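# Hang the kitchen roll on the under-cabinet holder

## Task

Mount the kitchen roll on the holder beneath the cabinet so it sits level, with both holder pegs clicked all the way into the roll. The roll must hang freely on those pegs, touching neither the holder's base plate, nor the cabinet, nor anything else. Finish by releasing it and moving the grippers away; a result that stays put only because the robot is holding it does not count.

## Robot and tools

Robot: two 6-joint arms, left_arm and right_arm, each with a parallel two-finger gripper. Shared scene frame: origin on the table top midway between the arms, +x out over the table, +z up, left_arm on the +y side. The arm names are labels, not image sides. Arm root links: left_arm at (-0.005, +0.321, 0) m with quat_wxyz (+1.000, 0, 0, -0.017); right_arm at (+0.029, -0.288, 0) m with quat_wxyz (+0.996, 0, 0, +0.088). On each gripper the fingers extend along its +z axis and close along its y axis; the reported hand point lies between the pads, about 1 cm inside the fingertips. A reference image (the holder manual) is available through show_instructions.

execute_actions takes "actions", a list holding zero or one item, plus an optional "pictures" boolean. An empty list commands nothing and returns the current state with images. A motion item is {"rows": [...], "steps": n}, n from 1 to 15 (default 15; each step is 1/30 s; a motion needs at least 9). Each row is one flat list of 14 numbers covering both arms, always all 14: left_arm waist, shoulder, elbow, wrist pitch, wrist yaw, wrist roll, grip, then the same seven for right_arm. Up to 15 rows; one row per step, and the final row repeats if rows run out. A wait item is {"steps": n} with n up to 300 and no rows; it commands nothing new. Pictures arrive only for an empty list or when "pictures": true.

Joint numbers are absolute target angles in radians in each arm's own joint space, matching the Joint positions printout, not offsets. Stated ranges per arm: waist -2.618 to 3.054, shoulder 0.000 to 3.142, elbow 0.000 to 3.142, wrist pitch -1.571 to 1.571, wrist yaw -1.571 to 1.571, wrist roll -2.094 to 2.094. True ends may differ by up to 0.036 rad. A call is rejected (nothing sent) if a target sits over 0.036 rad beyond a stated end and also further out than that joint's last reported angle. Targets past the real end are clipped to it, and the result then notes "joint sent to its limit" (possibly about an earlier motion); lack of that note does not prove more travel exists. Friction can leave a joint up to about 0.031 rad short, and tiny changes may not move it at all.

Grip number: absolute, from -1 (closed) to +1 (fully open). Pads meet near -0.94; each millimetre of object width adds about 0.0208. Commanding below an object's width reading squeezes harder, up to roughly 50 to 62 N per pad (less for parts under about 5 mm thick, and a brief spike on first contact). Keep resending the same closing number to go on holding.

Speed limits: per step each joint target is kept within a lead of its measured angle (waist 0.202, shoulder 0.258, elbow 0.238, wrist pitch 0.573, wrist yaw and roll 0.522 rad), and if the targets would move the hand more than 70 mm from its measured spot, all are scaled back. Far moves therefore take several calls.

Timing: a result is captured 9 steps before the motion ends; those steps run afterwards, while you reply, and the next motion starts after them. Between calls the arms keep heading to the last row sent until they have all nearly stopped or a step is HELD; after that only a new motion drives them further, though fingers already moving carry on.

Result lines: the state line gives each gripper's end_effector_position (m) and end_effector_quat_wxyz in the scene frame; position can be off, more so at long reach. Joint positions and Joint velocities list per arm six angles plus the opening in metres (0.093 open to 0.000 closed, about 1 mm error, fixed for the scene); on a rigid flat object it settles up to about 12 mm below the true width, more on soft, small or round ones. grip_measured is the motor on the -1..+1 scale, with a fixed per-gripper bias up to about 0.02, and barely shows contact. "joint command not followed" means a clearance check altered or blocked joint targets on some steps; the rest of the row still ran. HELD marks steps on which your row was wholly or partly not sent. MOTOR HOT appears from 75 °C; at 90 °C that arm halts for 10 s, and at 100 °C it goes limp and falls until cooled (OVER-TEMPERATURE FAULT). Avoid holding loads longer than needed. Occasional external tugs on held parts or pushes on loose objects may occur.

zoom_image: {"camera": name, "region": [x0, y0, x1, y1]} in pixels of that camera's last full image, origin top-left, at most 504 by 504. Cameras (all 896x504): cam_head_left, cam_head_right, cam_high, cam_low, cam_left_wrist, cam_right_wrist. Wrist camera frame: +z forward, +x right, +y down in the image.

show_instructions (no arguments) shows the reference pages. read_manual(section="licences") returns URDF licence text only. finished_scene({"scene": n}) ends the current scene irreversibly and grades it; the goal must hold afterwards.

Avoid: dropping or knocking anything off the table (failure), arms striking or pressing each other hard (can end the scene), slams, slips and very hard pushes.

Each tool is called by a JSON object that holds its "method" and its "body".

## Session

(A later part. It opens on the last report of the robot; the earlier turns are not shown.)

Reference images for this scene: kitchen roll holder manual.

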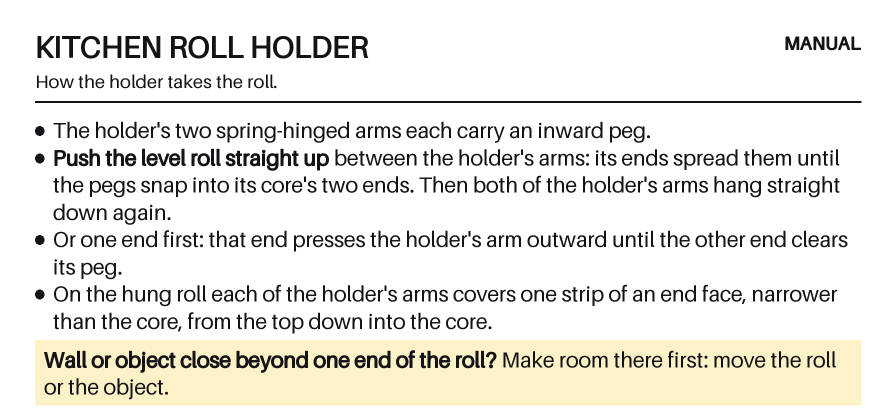

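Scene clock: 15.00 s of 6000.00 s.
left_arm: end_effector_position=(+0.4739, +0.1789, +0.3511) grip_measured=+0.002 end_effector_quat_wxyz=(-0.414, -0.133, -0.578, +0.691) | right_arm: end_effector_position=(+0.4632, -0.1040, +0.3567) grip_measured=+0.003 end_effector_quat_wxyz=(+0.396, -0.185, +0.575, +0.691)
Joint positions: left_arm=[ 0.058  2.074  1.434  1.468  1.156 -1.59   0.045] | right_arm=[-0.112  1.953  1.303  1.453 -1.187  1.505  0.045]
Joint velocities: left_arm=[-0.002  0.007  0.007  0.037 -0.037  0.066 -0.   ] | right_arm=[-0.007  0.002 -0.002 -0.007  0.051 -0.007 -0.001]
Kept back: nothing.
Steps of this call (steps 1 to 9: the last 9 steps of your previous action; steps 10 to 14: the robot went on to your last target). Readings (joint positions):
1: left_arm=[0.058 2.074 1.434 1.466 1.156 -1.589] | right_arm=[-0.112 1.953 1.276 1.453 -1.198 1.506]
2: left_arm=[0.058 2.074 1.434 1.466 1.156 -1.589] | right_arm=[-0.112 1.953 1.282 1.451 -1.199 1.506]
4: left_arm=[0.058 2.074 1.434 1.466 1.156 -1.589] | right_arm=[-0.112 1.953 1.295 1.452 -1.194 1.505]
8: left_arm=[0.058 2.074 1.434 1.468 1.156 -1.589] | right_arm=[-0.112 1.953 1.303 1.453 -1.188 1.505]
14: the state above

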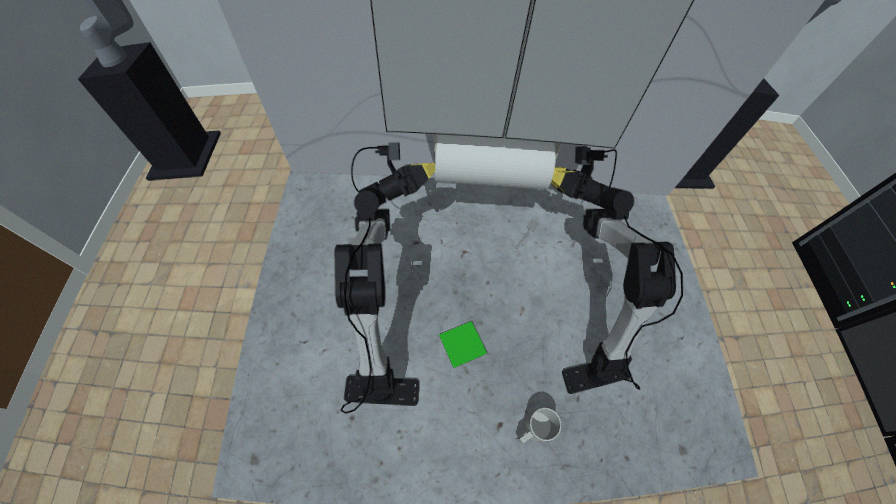

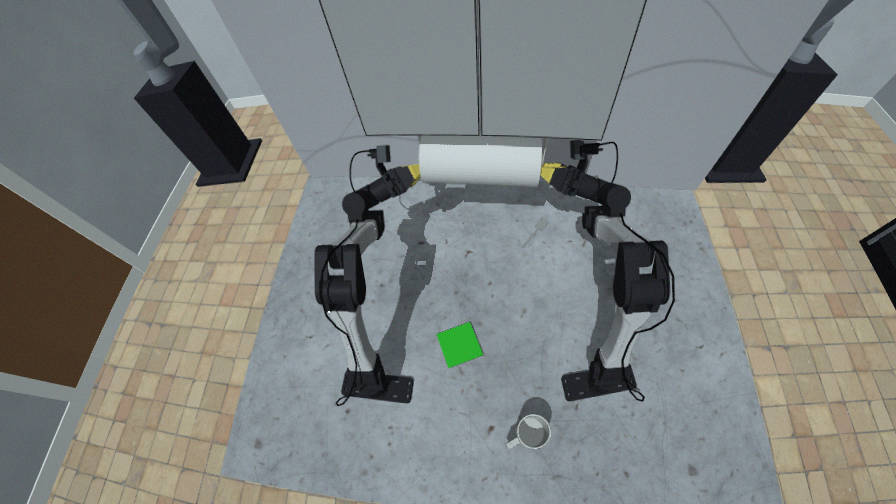

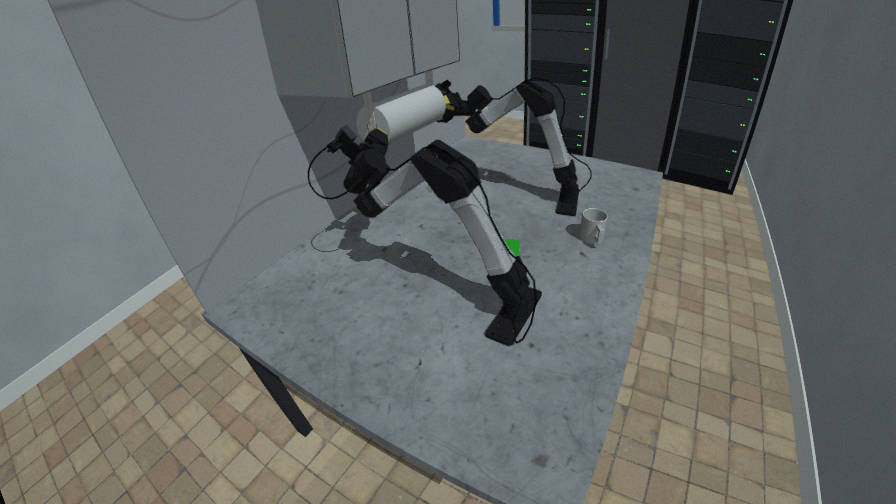

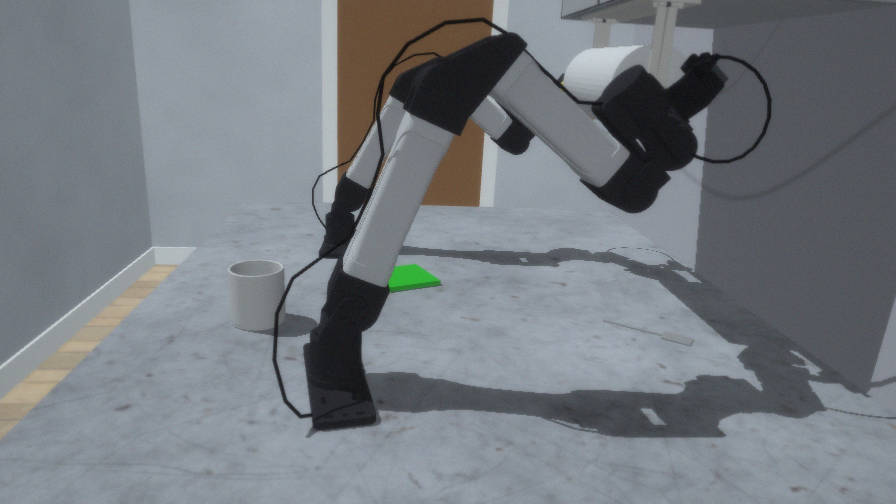

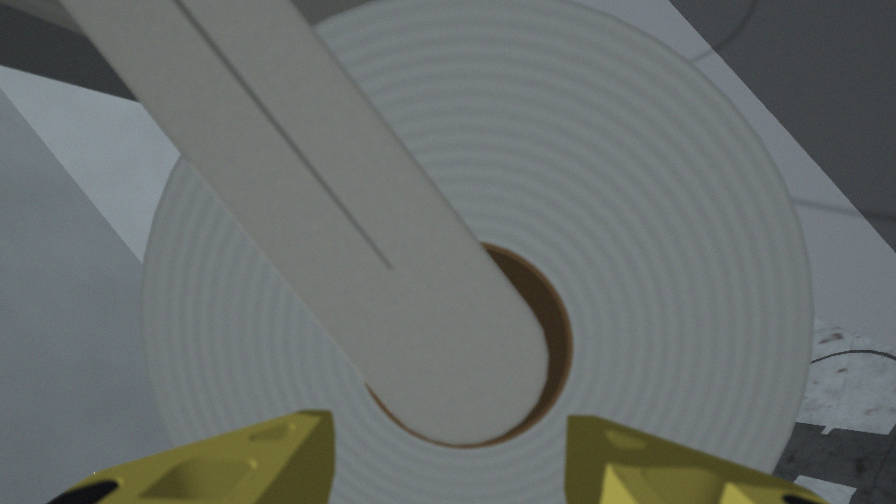

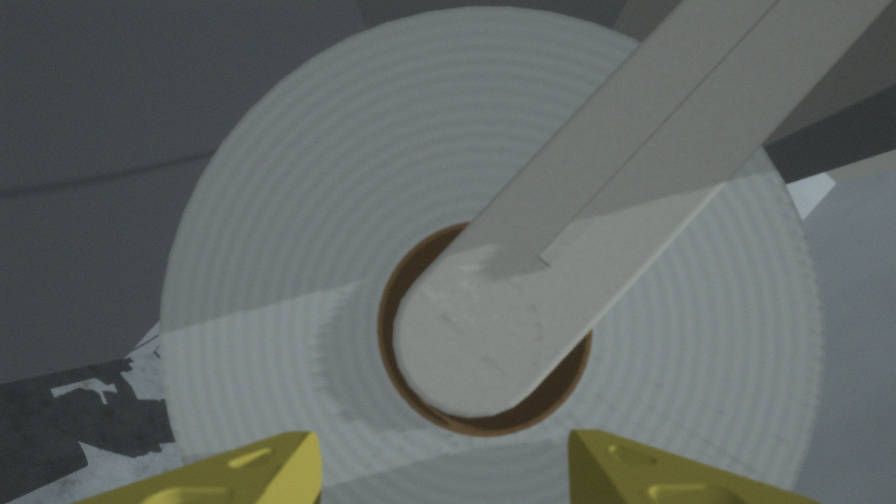

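{"method": "execute_actions", "body": {"actions": [{"rows":[[0,2.06,1.44,1.48,1.24,-1.59,0,-0.054,1.93,1.31,1.47,-1.235,1.5,0],[0.02,2.06,1.43,1.47,1.23,-1.59,0,-0.074,1.93,1.295,1.455,-1.235,1.5,0],[0.04,2.06,1.42,1.465,1.22,-1.59,0,-0.094,1.93,1.285,1.45,-1.235,1.5,0],[0.06,2.06,1.41,1.465,1.22,-1.59,0,-0.114,1.93,1.275,1.45,-1.235,1.5,0],[0.085,2.05,1.39,1.465,1.23,-1.59,0,-0.14,1.92,1.255,1.45,-1.24,1.5,0],[0.11,2.04,1.37,1.465,1.24,-1.59,0,-0.165,1.91,1.235,1.45,-1.25,1.5,0],[0.14,2.02,1.34,1.465,1.25,-1.59,0,-0.195,1.895,1.205,1.45,-1.26,1.5,0],[0.18,2.0,1.31,1.465,1.26,-1.59,0,-0.235,1.88,1.175,1.45,-1.27,1.5,0],[0.22,1.98,1.275,1.465,1.27,-1.59,0,-0.275,1.86,1.14,1.45,-1.28,1.5,0],[0.26,1.96,1.24,1.465,1.28,-1.59,0,-0.315,1.84,1.105,1.45,-1.29,1.5,0],[0.3,1.94,1.2,1.465,1.29,-1.59,0,-0.355,1.82,1.07,1.45,-1.3,1.5,0],[0.34,1.92,1.16,1.465,1.3,-1.59,0,-0.395,1.8,1.03,1.45,-1.3,1.5,0],[0.38,1.9,1.13,1.465,1.3,-1.59,0,-0.435,1.78,1.0,1.45,-1.3,1.5,0],[0.42,1.88,1.1,1.465,1.3,-1.59,0,-0.47,1.76,0.97,1.45,-1.3,1.5,0]],"steps":15}]}}

{"method": "execute_actions", "body": {"actions": [{"steps":22}], "pictures": true}}

Scene clock: 16.10 s of 6000.00 s.
left_arm: end_effector_position=(+0.4718, +0.1844, +0.3447) grip_measured=+0.002 end_effector_quat_wxyz=(-0.407, -0.134, -0.587, +0.686) | right_arm: end_effector_position=(+0.4629, -0.1123, +0.3511) grip_measured=+0.003 end_effector_quat_wxyz=(+0.393, -0.182, +0.584, +0.686)
Joint positions: left_arm=[ 0.074  2.068  1.417  1.468  1.185 -1.59   0.045] | right_arm=[-0.134  1.945  1.285  1.449 -1.21   1.504  0.045]
Joint velocities: left_arm=[ 0.227 -0.149 -0.452 -0.037  0.432  0.037 -0.   ] | right_arm=[-0.178 -0.217 -0.457  0.066 -0.212 -0.051 -0.001]
Steps of this call (steps 1 to 27: the robot went on to your last target; steps 28 to 33: the first 6 steps of this action). Readings (joint positions):
28: left_arm=[0.058 2.074 1.434 1.468 1.156 -1.590] | right_arm=[-0.114 1.953 1.303 1.453 -1.187 1.505]
29: left_arm=[0.060 2.074 1.434 1.468 1.156 -1.590] | right_arm=[-0.117 1.953 1.303 1.452 -1.188 1.505]
31: left_arm=[0.063 2.074 1.434 1.468 1.165 -1.590] | right_arm=[-0.124 1.953 1.303 1.450 -1.197 1.505]
33: the state above

Scene clock: 16.83 s of 6000.00 s.
left_arm: end_effector_position=(+0.4393, +0.3292, +0.3107) grip_measured=+0.002 end_effector_quat_wxyz=(+0.450, +0.013, +0.643, -0.620) | right_arm: end_effector_position=(+0.4446, -0.2478, +0.3154) grip_measured=+0.003 end_effector_quat_wxyz=(+0.443, -0.061, +0.641, +0.624)
Joint positions: left_arm=[ 0.424  1.897  1.119  1.464  1.293 -1.59   0.045] | right_arm=[-0.477  1.778  0.993  1.448 -1.292  1.504  0.045]
Joint velocities: left_arm=[-0.012 -0.007  0.007 -0.037  0.037  0.022 -0.001] | right_arm=[ 0.017 -0.007 -0.017  0.022 -0.007 -0.007  0.001]
Kept back: nothing.
Steps of this call (steps 1 to 9: the last 9 steps of your previous action; steps 10 to 22: the robot went on to your last target). Readings (joint positions):
1: left_arm=[0.085 2.060 1.397 1.468 1.197 -1.590] | right_arm=[-0.144 1.936 1.266 1.449 -1.218 1.504]
2: left_arm=[0.103 2.048 1.372 1.467 1.210 -1.590] | right_arm=[-0.161 1.923 1.242 1.449 -1.228 1.504]
4: left_arm=[0.165 2.016 1.309 1.466 1.235 -1.590] | right_arm=[-0.222 1.890 1.182 1.449 -1.248 1.504]
8: left_arm=[0.350 1.936 1.169 1.464 1.268 -1.590] | right_arm=[-0.404 1.814 1.045 1.448 -1.273 1.504]
22: the state above

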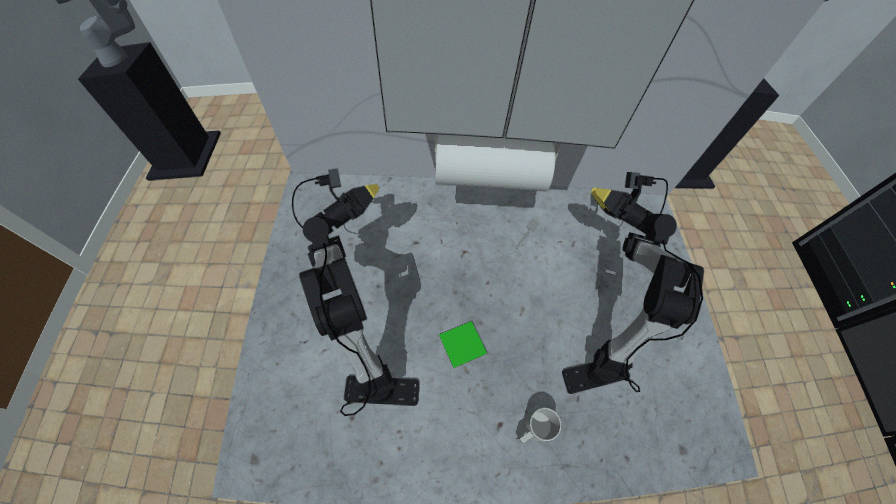

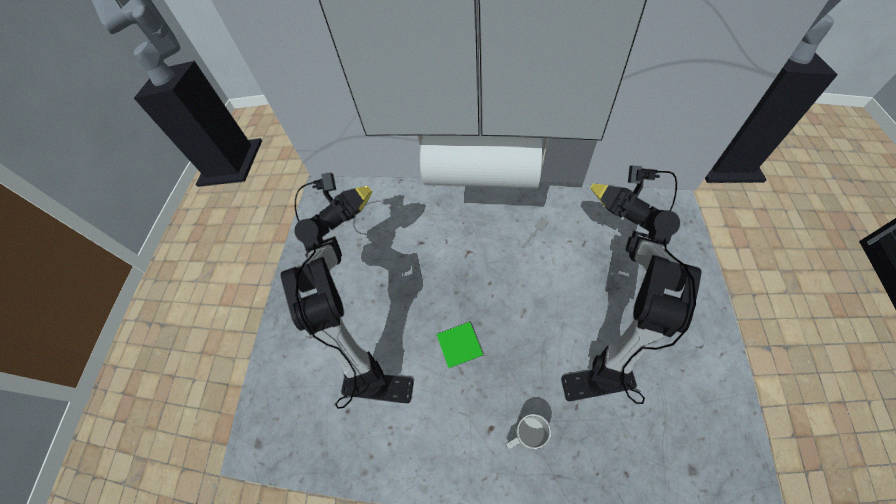

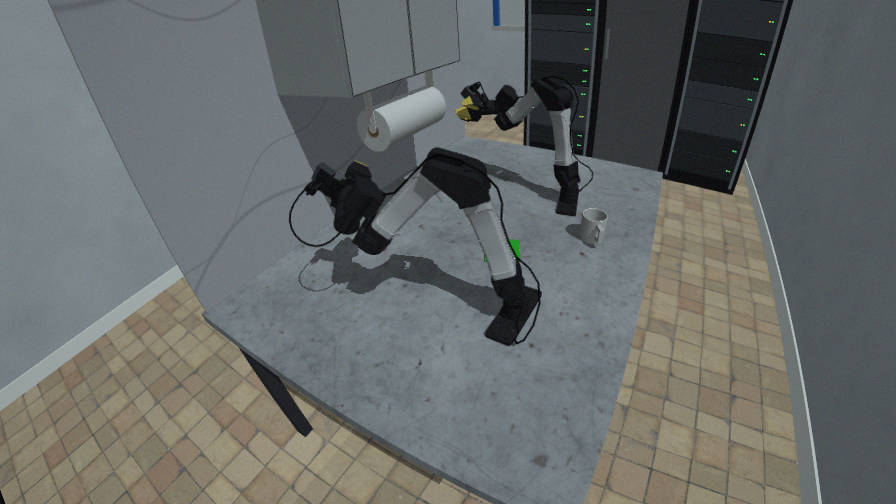

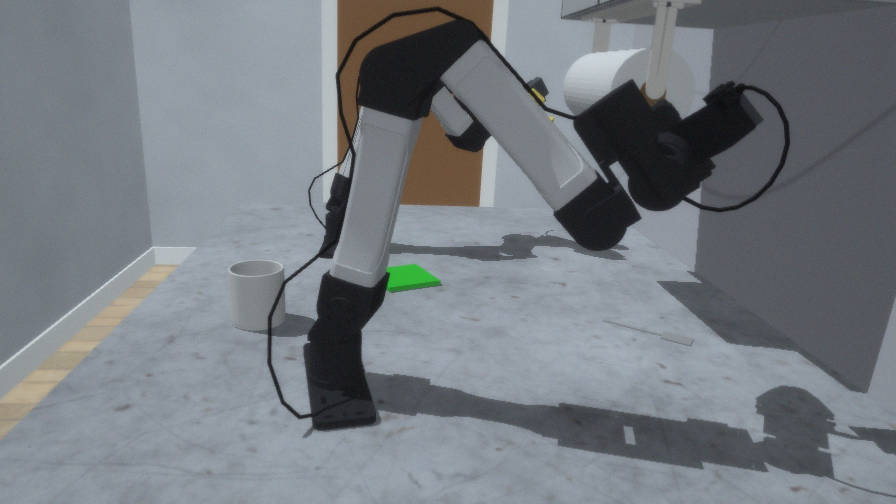

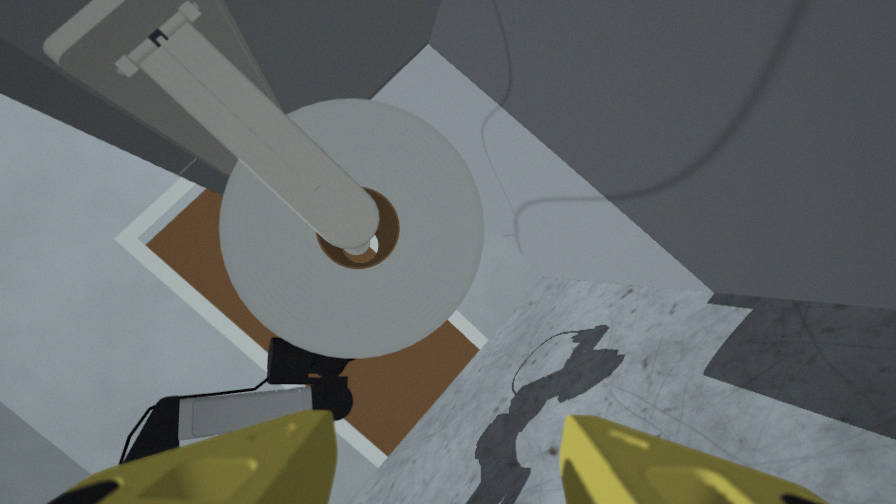

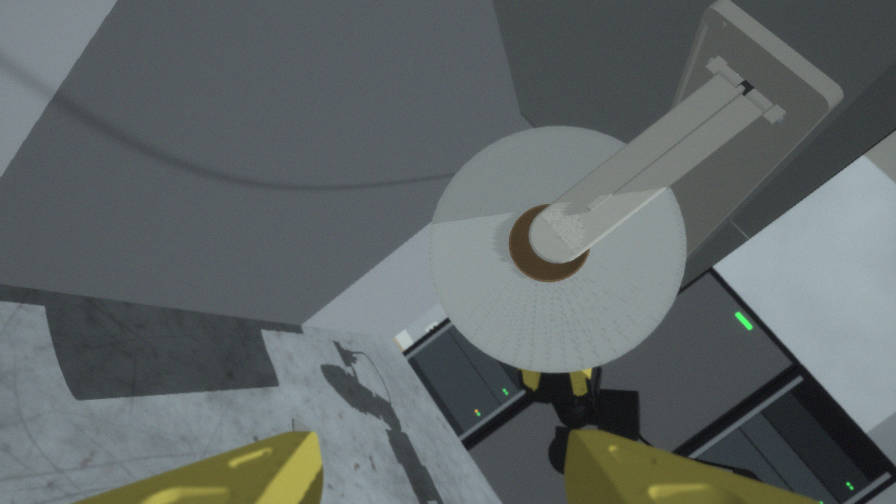

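{"method": "finished_scene", "body": {"scene": 2}}

The scene is finished: the task was done.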